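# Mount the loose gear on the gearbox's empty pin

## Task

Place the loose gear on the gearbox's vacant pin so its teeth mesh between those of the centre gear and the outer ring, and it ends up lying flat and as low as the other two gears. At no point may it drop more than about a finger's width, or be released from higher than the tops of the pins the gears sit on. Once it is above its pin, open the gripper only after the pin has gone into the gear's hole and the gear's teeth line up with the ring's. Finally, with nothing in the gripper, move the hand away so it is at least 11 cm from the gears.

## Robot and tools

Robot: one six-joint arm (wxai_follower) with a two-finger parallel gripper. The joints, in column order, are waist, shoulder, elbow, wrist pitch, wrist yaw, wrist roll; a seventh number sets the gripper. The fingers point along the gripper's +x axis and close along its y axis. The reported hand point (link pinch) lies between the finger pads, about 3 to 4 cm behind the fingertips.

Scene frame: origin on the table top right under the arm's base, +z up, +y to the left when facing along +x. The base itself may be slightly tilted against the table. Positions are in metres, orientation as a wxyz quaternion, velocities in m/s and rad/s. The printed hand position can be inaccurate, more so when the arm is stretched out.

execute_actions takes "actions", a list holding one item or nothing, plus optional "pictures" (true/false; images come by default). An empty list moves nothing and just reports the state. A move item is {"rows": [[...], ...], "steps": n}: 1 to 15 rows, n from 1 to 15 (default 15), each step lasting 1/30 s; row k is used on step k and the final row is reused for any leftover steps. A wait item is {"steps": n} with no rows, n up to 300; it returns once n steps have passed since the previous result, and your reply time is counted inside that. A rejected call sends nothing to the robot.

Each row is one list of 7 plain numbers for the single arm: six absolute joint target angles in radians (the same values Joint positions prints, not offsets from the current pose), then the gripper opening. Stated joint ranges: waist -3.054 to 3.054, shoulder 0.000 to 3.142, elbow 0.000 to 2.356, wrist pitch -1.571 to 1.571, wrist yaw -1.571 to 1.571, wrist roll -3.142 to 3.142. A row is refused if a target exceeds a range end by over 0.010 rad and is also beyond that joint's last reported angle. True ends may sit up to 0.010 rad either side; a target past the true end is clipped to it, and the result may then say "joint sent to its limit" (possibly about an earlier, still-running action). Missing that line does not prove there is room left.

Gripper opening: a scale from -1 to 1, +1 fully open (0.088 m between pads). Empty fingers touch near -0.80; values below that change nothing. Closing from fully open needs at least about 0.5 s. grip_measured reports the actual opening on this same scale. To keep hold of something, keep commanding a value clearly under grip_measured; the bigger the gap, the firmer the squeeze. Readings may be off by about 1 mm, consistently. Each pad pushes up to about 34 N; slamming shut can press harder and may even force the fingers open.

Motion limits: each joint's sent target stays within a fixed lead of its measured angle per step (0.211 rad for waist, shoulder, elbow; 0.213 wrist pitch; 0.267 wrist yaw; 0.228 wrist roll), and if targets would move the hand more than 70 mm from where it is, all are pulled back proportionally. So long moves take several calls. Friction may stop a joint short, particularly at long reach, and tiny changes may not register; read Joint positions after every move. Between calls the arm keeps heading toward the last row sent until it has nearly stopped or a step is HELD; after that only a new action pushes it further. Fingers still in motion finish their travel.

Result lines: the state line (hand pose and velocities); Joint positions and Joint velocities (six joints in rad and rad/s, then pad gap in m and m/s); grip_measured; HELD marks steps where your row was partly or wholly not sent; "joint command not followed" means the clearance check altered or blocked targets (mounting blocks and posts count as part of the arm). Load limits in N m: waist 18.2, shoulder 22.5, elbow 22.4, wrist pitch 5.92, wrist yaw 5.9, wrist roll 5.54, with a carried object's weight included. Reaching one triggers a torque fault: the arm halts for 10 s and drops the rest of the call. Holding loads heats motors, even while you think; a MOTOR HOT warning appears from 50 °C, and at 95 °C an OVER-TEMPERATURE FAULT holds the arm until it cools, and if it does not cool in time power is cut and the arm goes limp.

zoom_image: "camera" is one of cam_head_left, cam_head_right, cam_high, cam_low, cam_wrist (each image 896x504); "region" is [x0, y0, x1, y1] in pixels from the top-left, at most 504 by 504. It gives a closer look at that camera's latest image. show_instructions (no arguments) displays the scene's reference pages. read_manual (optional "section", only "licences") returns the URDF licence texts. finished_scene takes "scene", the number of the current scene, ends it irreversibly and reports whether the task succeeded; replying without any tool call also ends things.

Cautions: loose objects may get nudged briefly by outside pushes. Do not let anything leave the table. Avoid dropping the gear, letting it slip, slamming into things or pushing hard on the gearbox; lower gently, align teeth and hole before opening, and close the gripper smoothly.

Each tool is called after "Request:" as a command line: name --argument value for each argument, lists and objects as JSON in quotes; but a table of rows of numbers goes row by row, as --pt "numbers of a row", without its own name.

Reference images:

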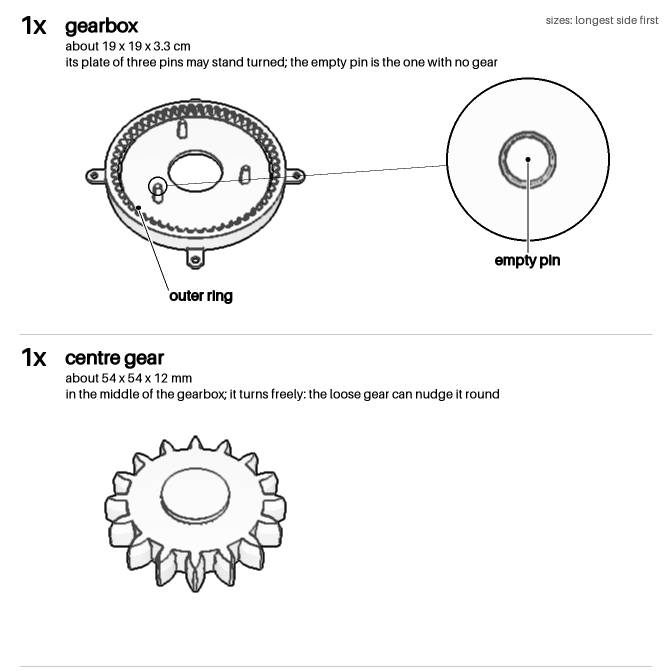

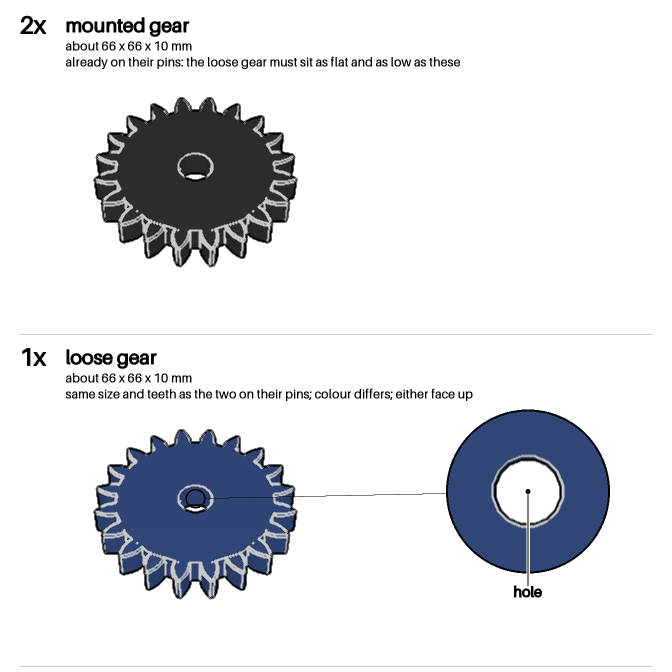

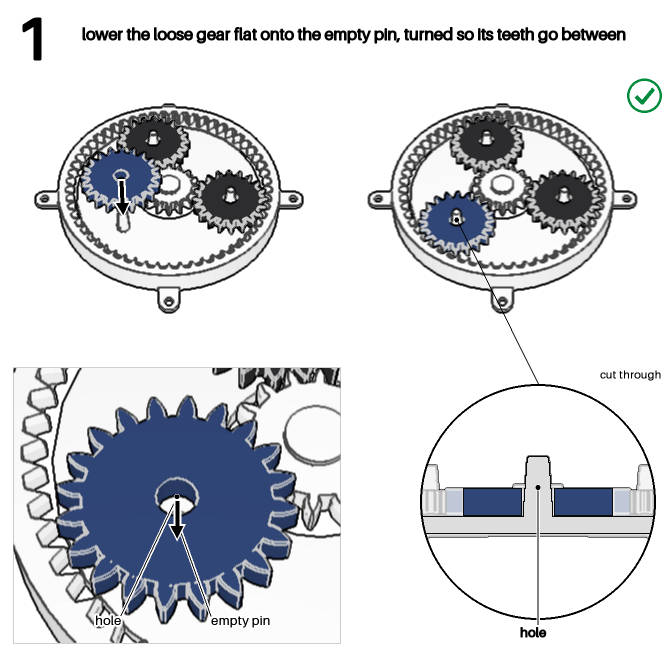

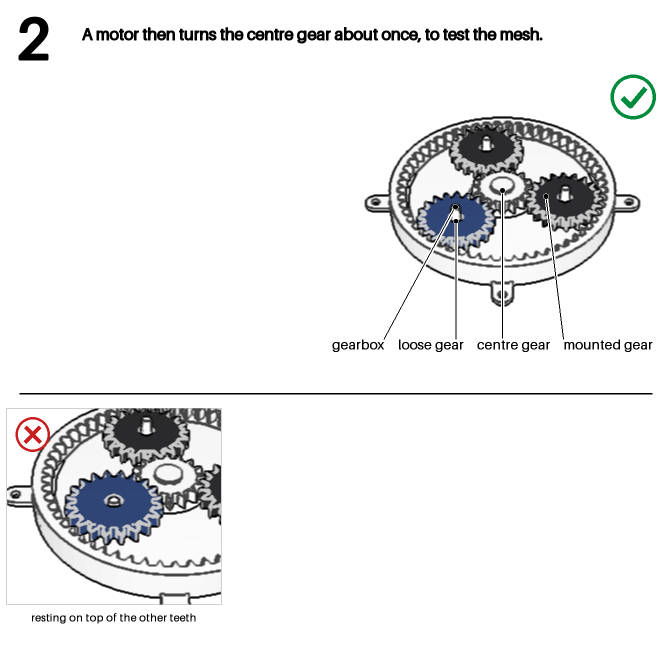

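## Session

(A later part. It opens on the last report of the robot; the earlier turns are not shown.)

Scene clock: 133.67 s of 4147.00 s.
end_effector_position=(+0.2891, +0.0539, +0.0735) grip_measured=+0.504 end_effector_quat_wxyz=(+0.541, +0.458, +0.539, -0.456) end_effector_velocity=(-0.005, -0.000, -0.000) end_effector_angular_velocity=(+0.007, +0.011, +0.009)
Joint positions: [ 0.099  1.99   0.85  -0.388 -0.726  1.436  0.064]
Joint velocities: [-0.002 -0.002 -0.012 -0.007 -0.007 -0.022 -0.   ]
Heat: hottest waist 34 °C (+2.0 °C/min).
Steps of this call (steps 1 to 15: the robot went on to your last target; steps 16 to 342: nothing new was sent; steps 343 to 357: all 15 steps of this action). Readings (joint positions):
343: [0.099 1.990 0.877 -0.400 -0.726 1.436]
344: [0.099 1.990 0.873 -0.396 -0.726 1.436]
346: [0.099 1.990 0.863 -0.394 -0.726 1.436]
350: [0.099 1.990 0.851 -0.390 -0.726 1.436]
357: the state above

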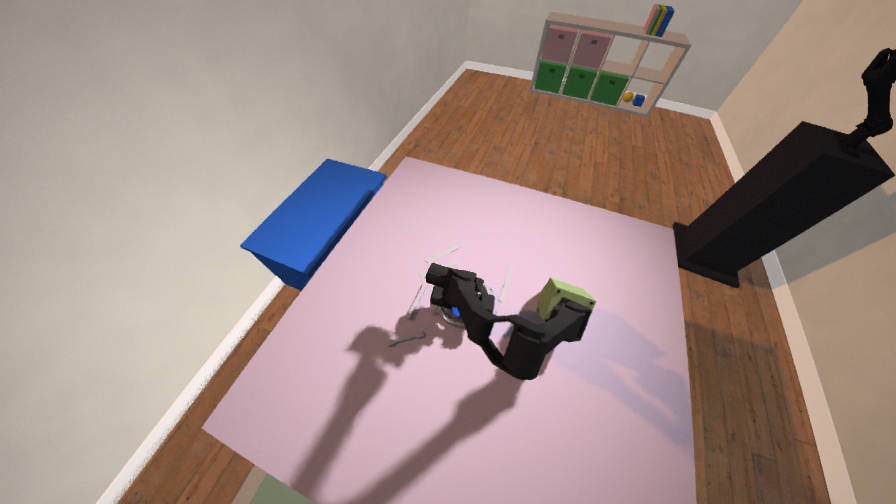

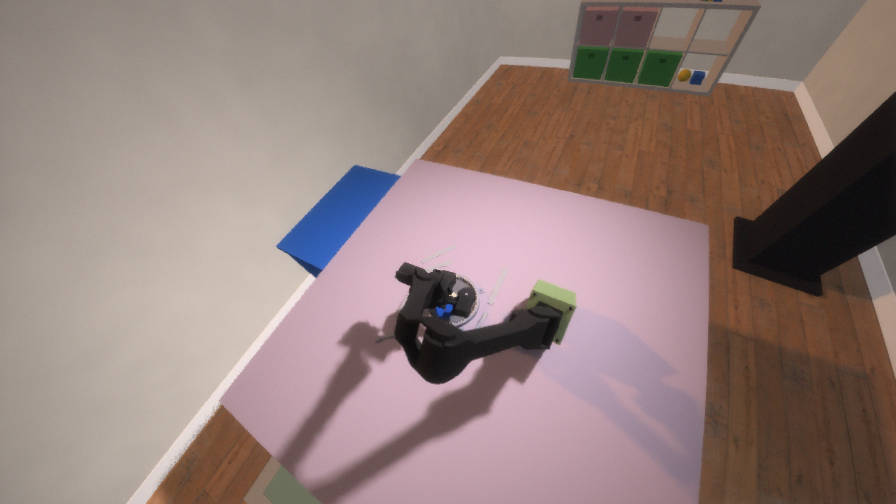

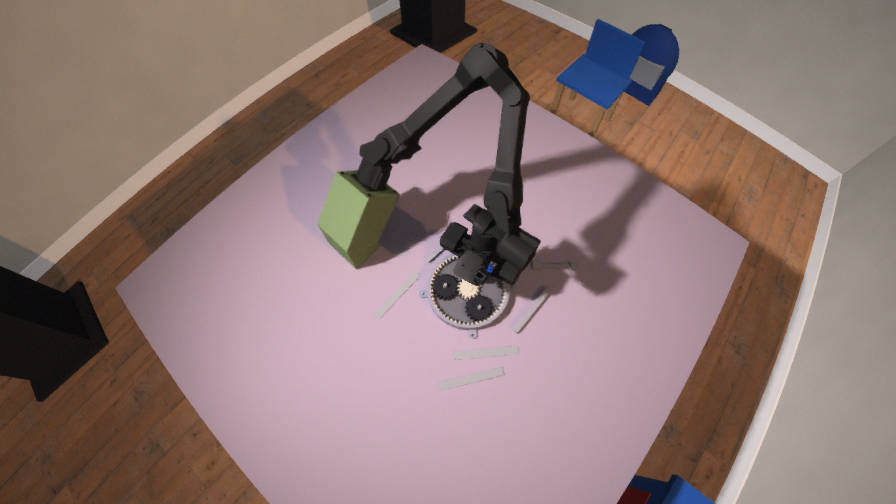

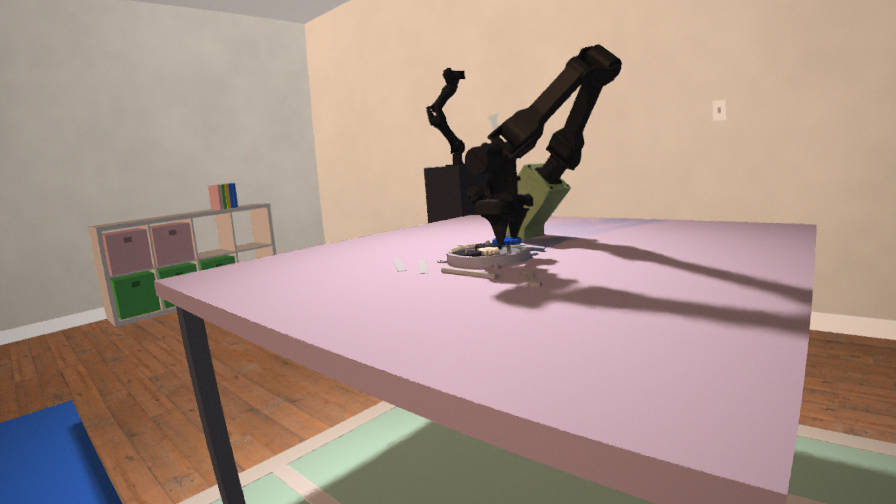

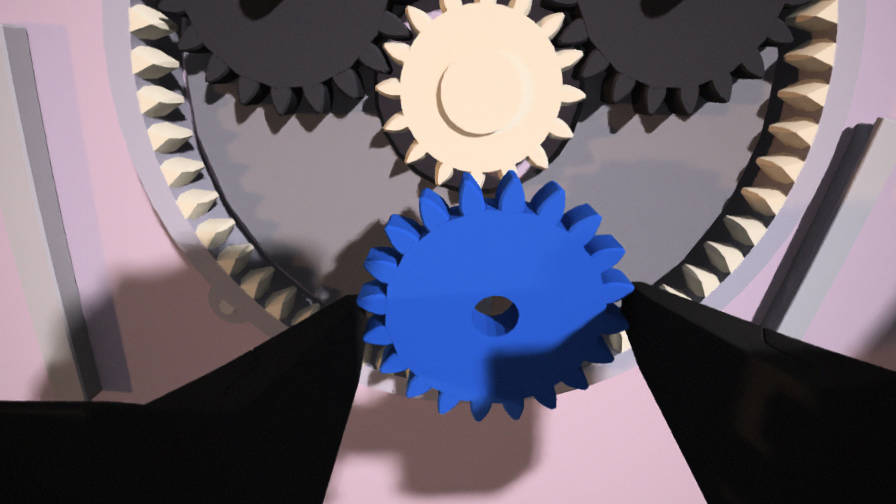

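Request:
execute_actions --actions '[{"rows":[[0.111,1.975,0.862,-0.39,-0.729,1.44,0.2]],"steps":15}]'

Scene clock: 140.17 s of 4147.00 s.
end_effector_position=(+0.2898, +0.0570, +0.0721) grip_measured=+0.505 end_effector_quat_wxyz=(+0.543, +0.454, +0.542, -0.453) end_effector_velocity=(-0.003, +0.003, +0.001) end_effector_angular_velocity=(+0.021, +0.012, -0.006)
Joint positions: [ 0.11   1.989  0.855 -0.389 -0.726  1.436  0.064]
Joint velocities: [-0.002 -0.002  0.002 -0.022 -0.022 -0.007 -0.002]
Heat: hottest waist 34 °C (+2.0 °C/min).
Steps of this call (steps 1 to 15: the robot went on to your last target; steps 16 to 180: nothing new was sent; steps 181 to 195: all 15 steps of this action). Readings (joint positions):
181: [0.099 1.989 0.849 -0.387 -0.726 1.436]
182: [0.100 1.989 0.849 -0.387 -0.726 1.436]
184: [0.105 1.989 0.850 -0.387 -0.726 1.436]
188: [0.109 1.989 0.853 -0.388 -0.726 1.436]
195: the state above

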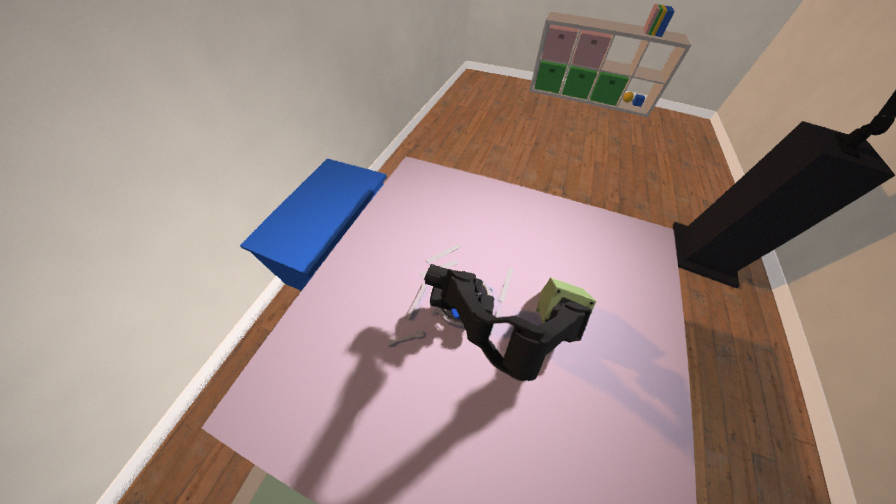

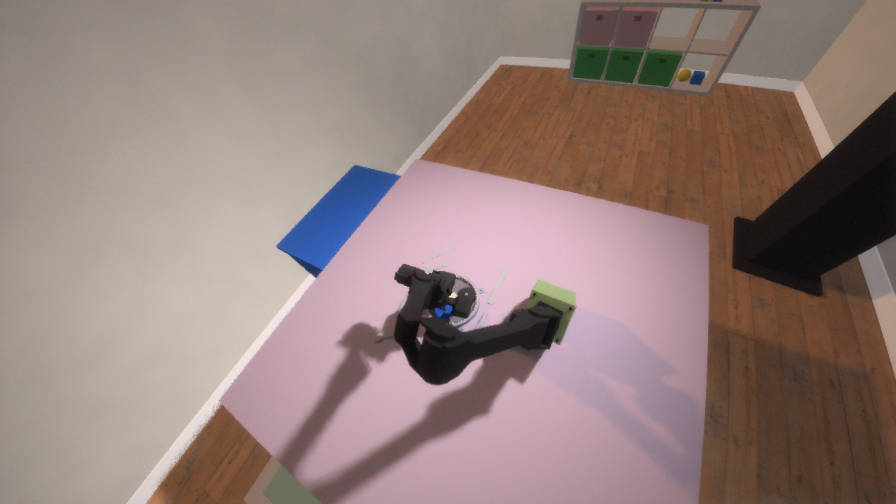

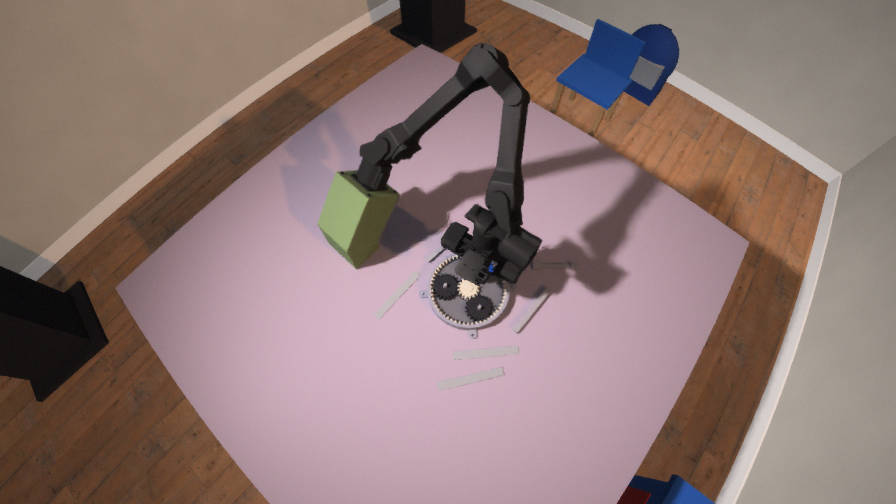

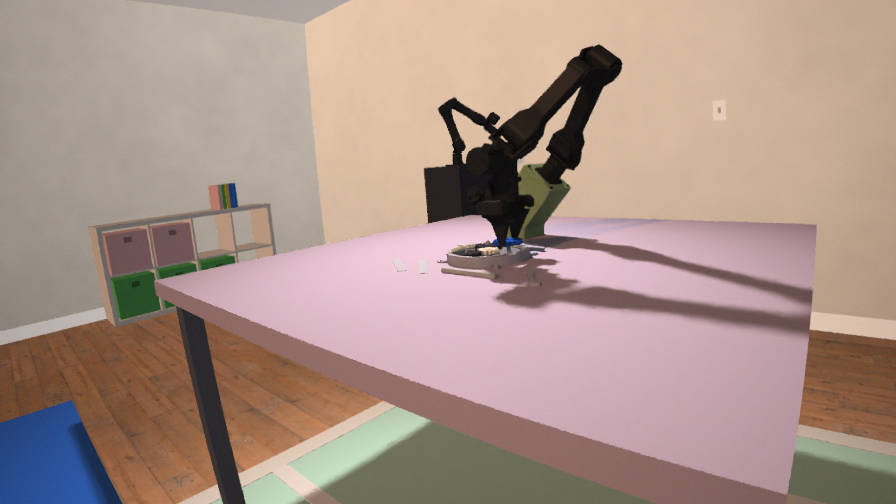

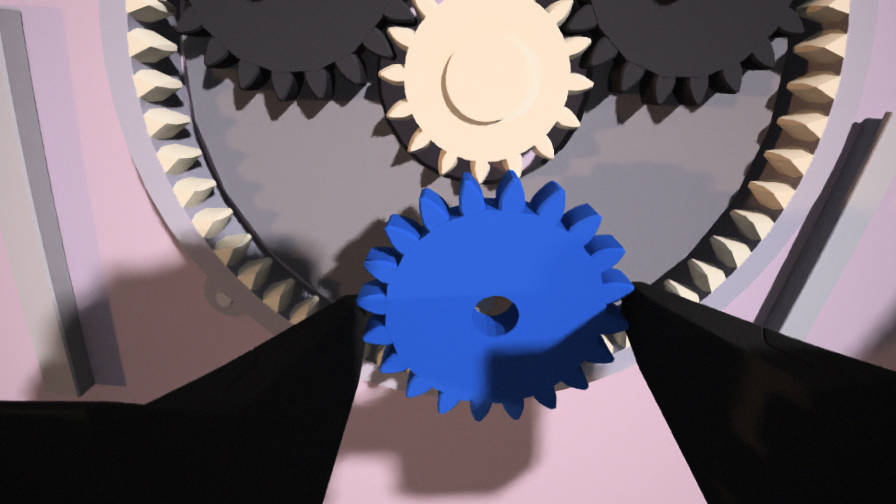

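Request:
execute_actions --actions '[{"rows":[[0.12,1.995,0.852,-0.37,-0.729,1.45,0.2],[0.12,1.995,0.852,-0.37,-0.729,1.45,0.2],[0.12,1.995,0.852,-0.37,-0.729,1.45,0.2],[0.12,1.995,0.852,-0.37,-0.729,1.45,0.2],[0.13,2.013,0.84,-0.346,-0.729,1.465,0.2]],"steps":15}]'

Scene clock: 145.83 s of 4147.00 s.
end_effector_position=(+0.2900, +0.0587, +0.0651) grip_measured=+0.504 end_effector_quat_wxyz=(+0.543, +0.455, +0.544, -0.451) end_effector_velocity=(+0.000, +0.003, -0.002) end_effector_angular_velocity=(+0.023, -0.006, +0.017)
Joint positions: [ 0.129  2.002  0.847 -0.349 -0.729  1.46   0.064]
Joint velocities: [ 0.002  0.002 -0.007  0.022 -0.022 -0.007  0.   ]
Heat: hottest waist 34 °C (+2.0 °C/min).
Steps of this call (steps 1 to 15: the robot went on to your last target; steps 16 to 155: nothing new was sent; steps 156 to 170: all 15 steps of this action). Readings (joint positions):
156: [0.111 1.988 0.855 -0.388 -0.727 1.438]
157: [0.112 1.988 0.855 -0.385 -0.727 1.440]
159: [0.116 1.988 0.855 -0.379 -0.727 1.442]
163: [0.125 1.994 0.851 -0.358 -0.727 1.454]
170: the state above

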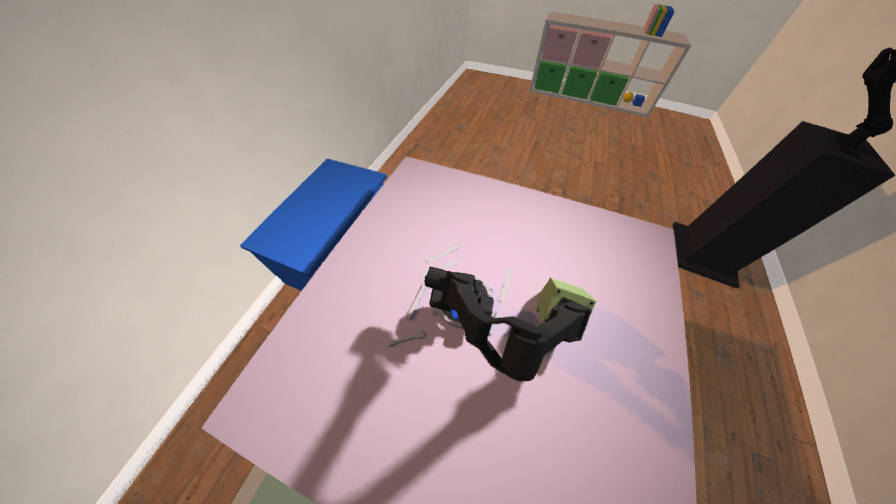

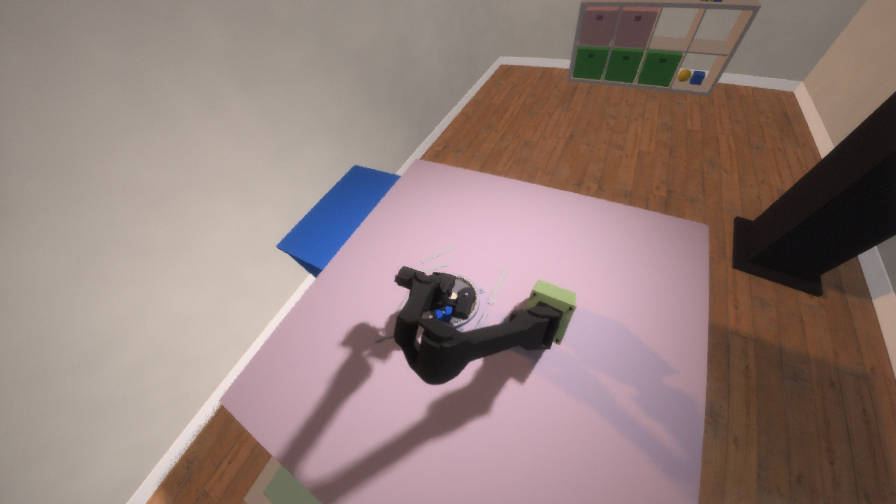

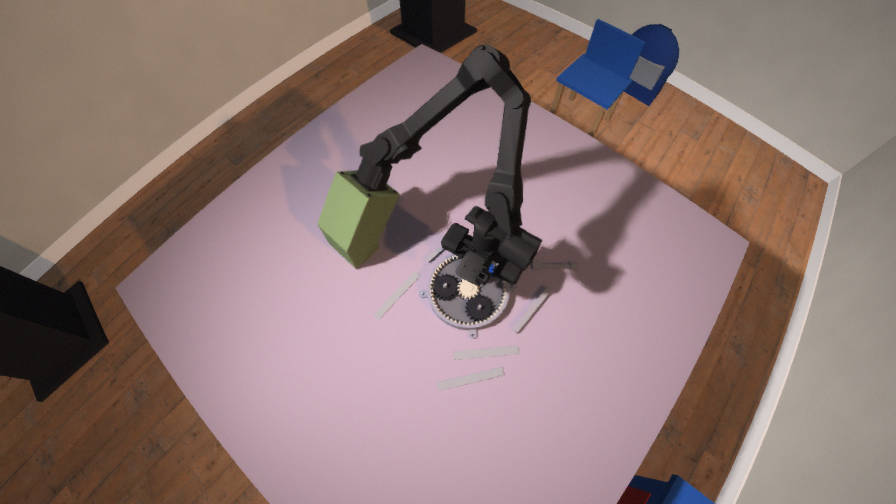

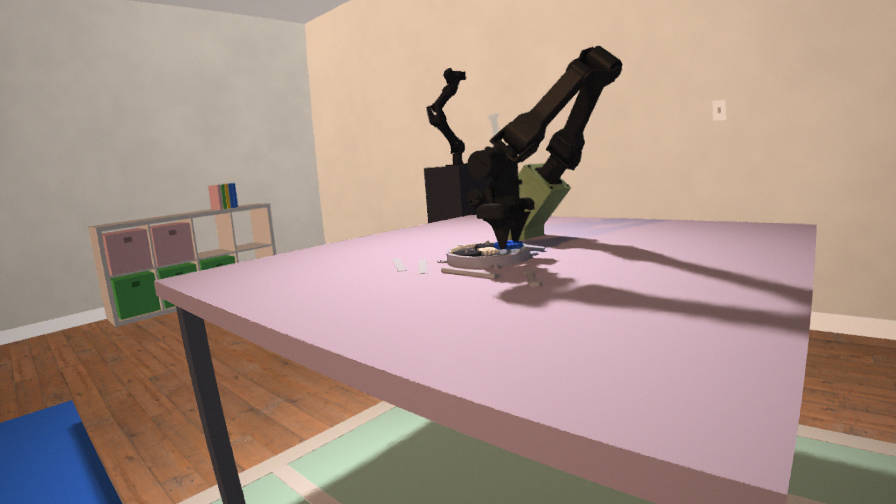

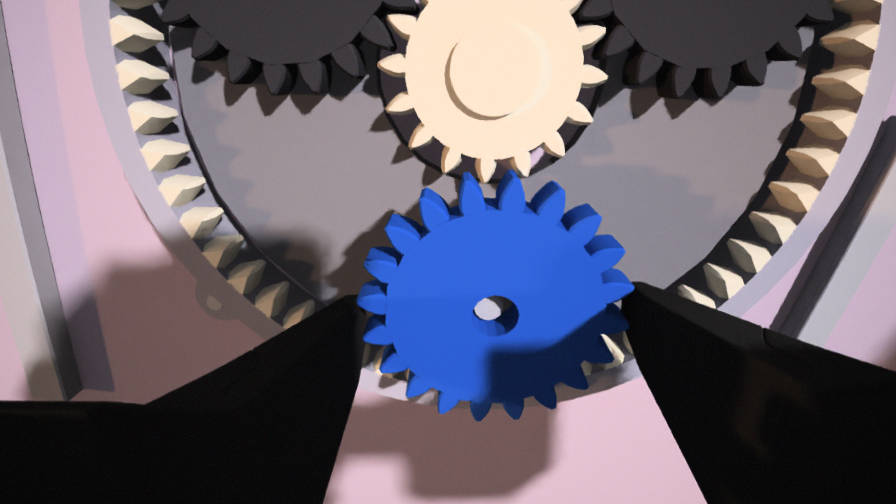

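Request:
zoom_image --camera "cam_wrist" --region '[400,160,600,360]'

Region (400, 160, 600, 360) of cam_wrist's 896x504 image, scaled by 2.520, with more detail than that image has.

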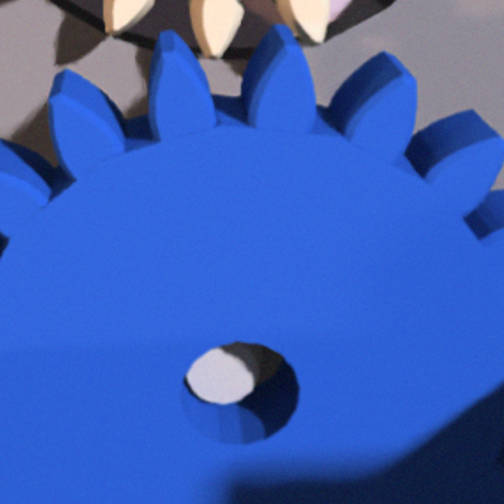

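Request:
execute_actions --actions '[{"rows":[[0.135,2.018,0.845,-0.335,-0.729,1.47,0.2],[0.135,2.018,0.845,-0.335,-0.729,1.47,0.2],[0.135,2.018,0.845,-0.335,-0.729,1.47,0.2],[0.135,2.018,0.845,-0.335,-0.729,1.47,0.2],[0.14,2.024,0.845,-0.322,-0.729,1.475,0.2]],"steps":15}]'

Request:
zoom_image --camera "cam_wrist" --region '[380,130,630,380]'

Scene clock: 153.47 s of 4147.00 s.
end_effector_position=(+0.2907, +0.0590, +0.0605) grip_measured=+0.504 end_effector_quat_wxyz=(+0.544, +0.454, +0.545, -0.449) end_effector_velocity=(-0.001, +0.003, -0.001) end_effector_angular_velocity=(+0.022, +0.002, +0.011)
Joint positions: [ 0.139  2.014  0.845 -0.324 -0.731  1.47   0.064]
Joint velocities: [ 0.002  0.002 -0.002  0.007 -0.022 -0.007 -0.   ]
Heat: hottest waist 35 °C (+3.0 °C/min).
Steps of this call (steps 1 to 15: the robot went on to your last target; steps 16 to 214: nothing new was sent; steps 215 to 229: all 15 steps of this action). Readings (joint positions):
215: [0.130 2.004 0.845 -0.344 -0.731 1.462]
216: [0.131 2.005 0.845 -0.344 -0.731 1.463]
218: [0.132 2.006 0.845 -0.341 -0.731 1.464]
222: [0.137 2.012 0.845 -0.329 -0.731 1.469]
229: the state above

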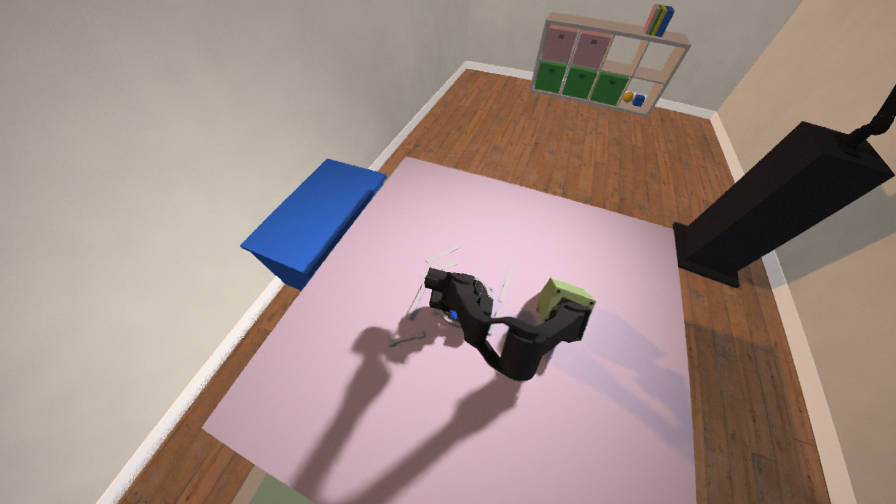

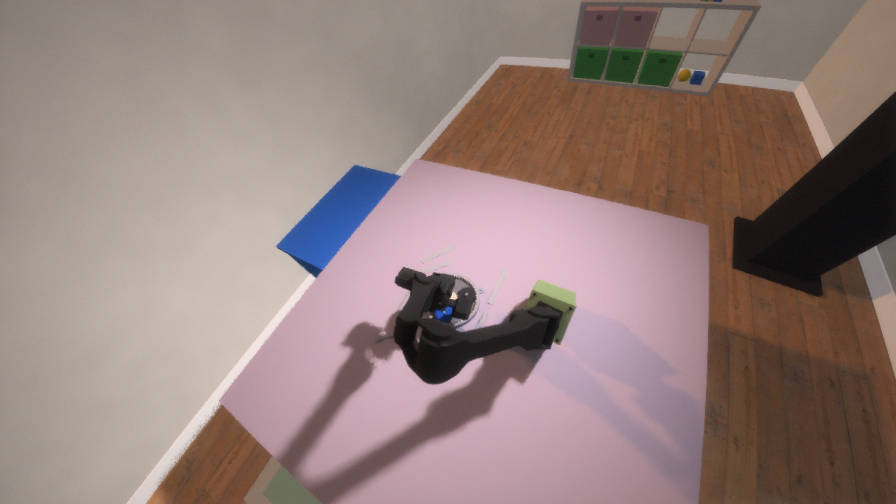

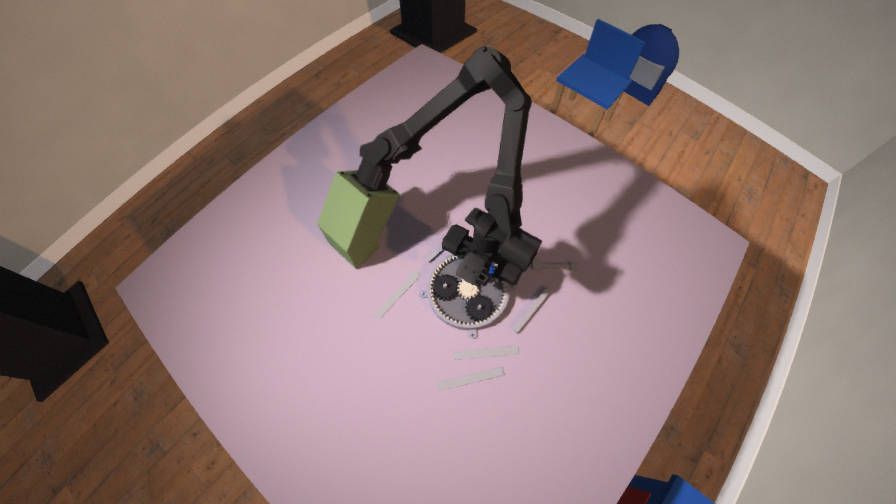

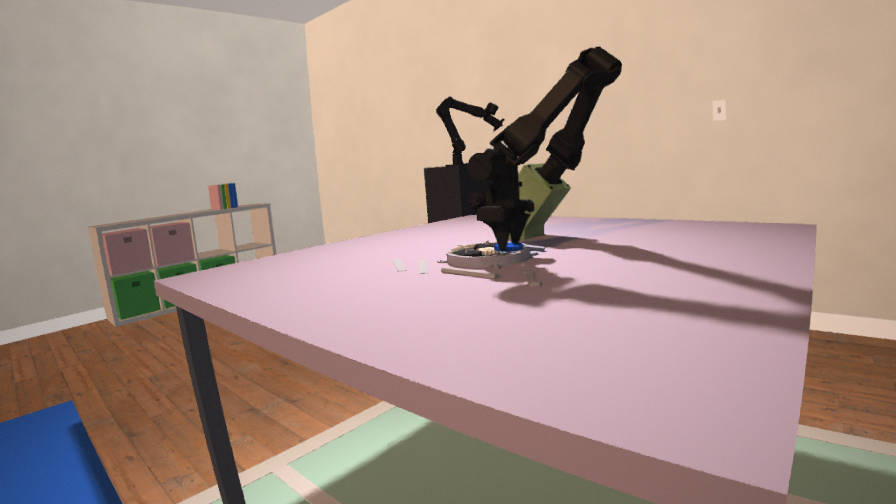

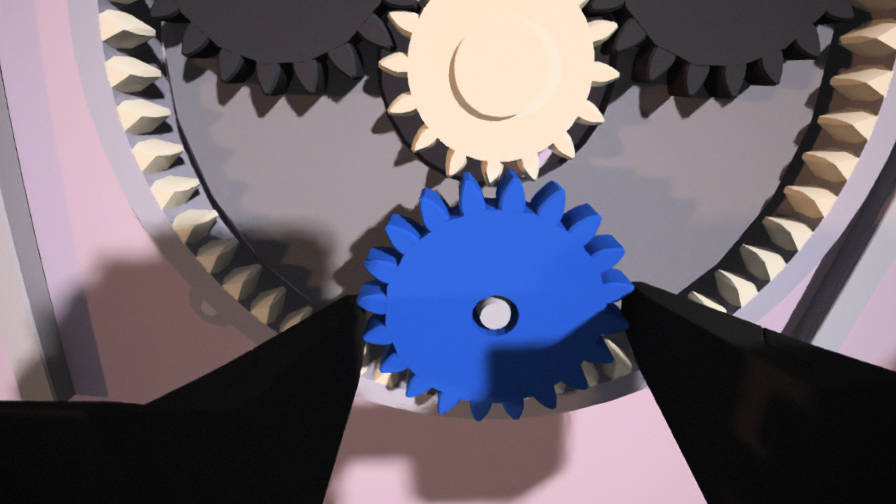

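Region (380, 130, 630, 380) of cam_wrist's 896x504 image, scaled by 2.016, with more detail than that image has.

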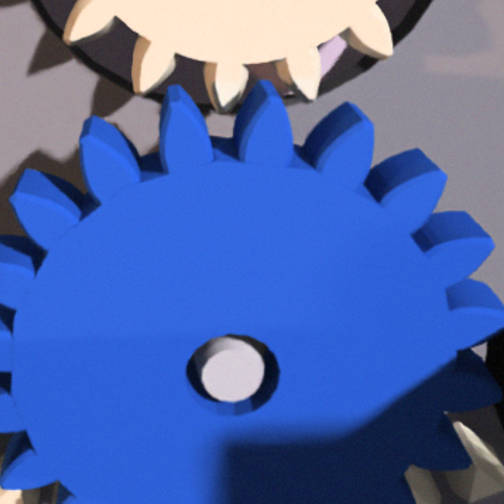

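Request:
execute_actions --actions '[{"rows":[[0.148,2.031,0.841,-0.305,-0.731,1.48,0.2],[0.148,2.031,0.841,-0.305,-0.731,1.48,0.2],[0.148,2.031,0.841,-0.305,-0.731,1.48,0.2],[0.148,2.031,0.841,-0.305,-0.731,1.48,0.2],[0.156,2.04,0.833,-0.285,-0.731,1.49,0.2]],"steps":15}]'

Request:
zoom_image --camera "cam_wrist" --region '[340,120,660,440]'

Scene clock: 157.60 s of 4147.00 s.
end_effector_position=(+0.2919, +0.0593, +0.0544) grip_measured=+0.504 end_effector_quat_wxyz=(+0.545, +0.455, +0.545, -0.446) end_effector_velocity=(-0.004, +0.001, -0.004) end_effector_angular_velocity=(+0.007, +0.011, +0.023)
Joint positions: [ 0.153  2.029  0.84  -0.285 -0.73   1.49   0.064]
Joint velocities: [ 0.007  0.007 -0.007  0.007 -0.007 -0.022 -0.001]
Heat: hottest waist 35 °C (+3.0 °C/min).
Steps of this call (steps 1 to 15: the robot went on to your last target; steps 16 to 109: nothing new was sent; steps 110 to 124: all 15 steps of this action). Readings (joint positions):
110: [0.140 2.015 0.845 -0.321 -0.731 1.472]
111: [0.141 2.016 0.845 -0.317 -0.731 1.473]
113: [0.144 2.018 0.845 -0.313 -0.731 1.474]
117: [0.150 2.025 0.842 -0.295 -0.731 1.484]
124: the state above

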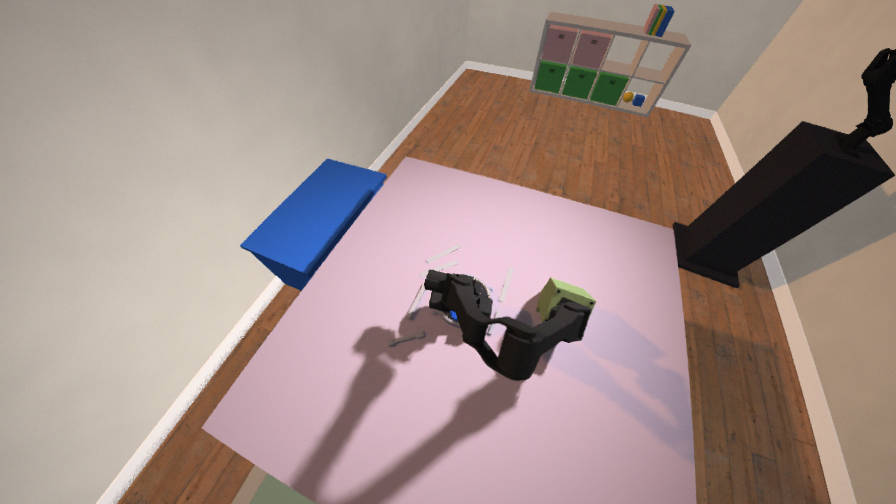

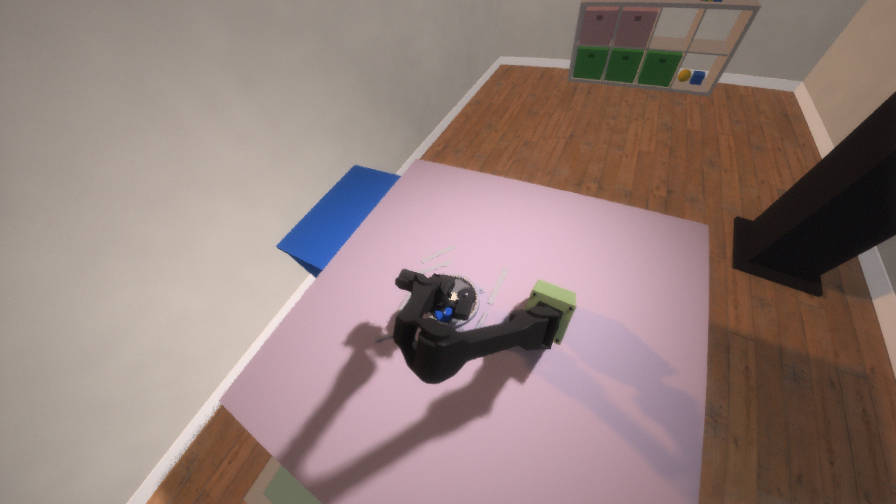

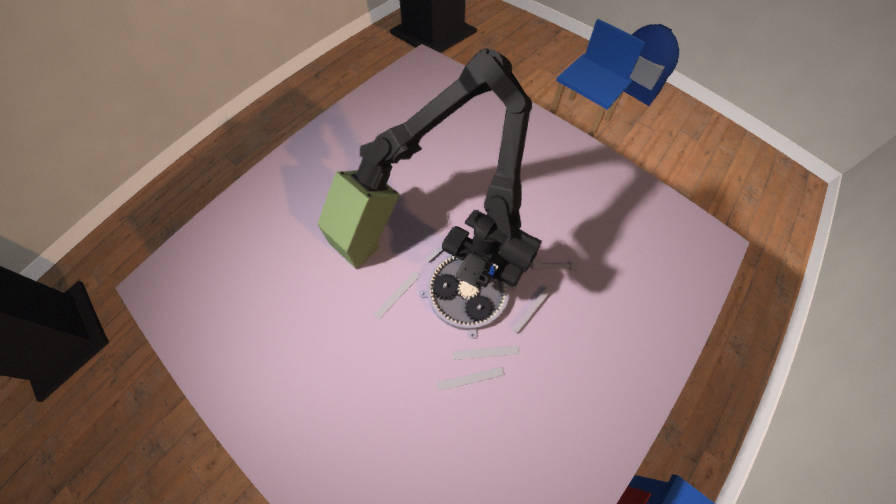

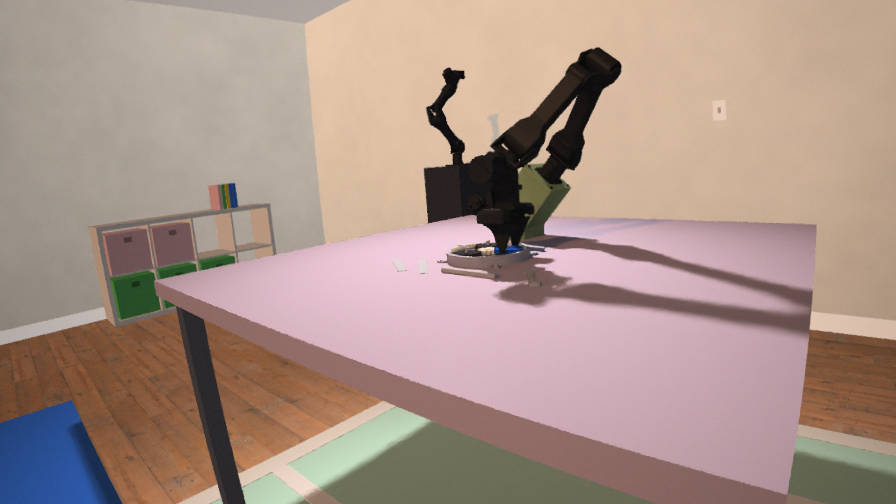

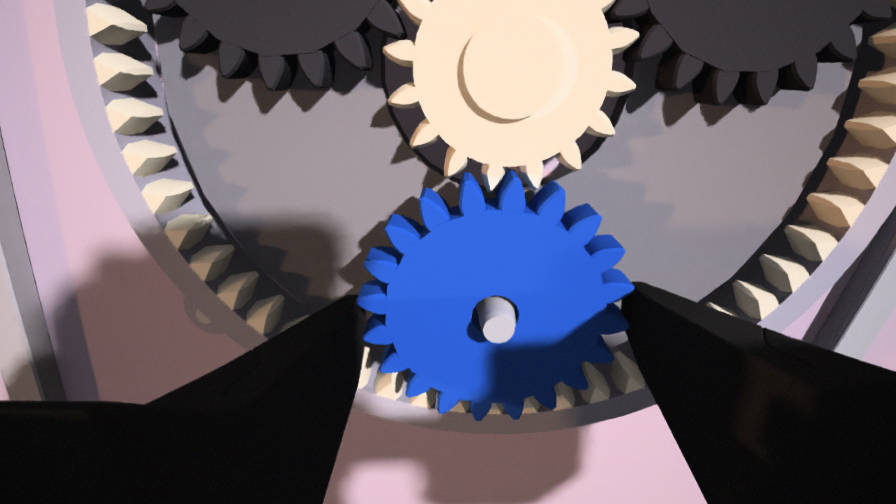

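Region (340, 120, 660, 440) of cam_wrist's 896x504 image, scaled by 1.575, with more detail than that image has.

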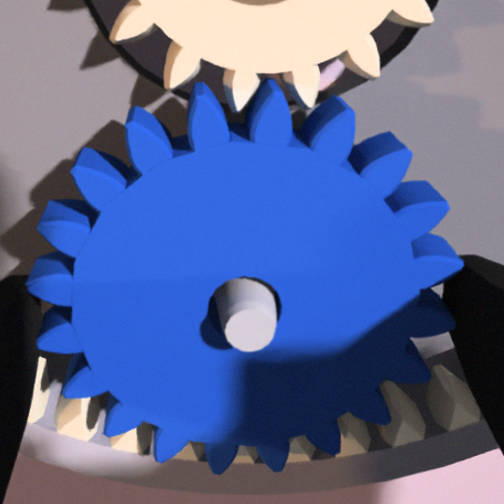

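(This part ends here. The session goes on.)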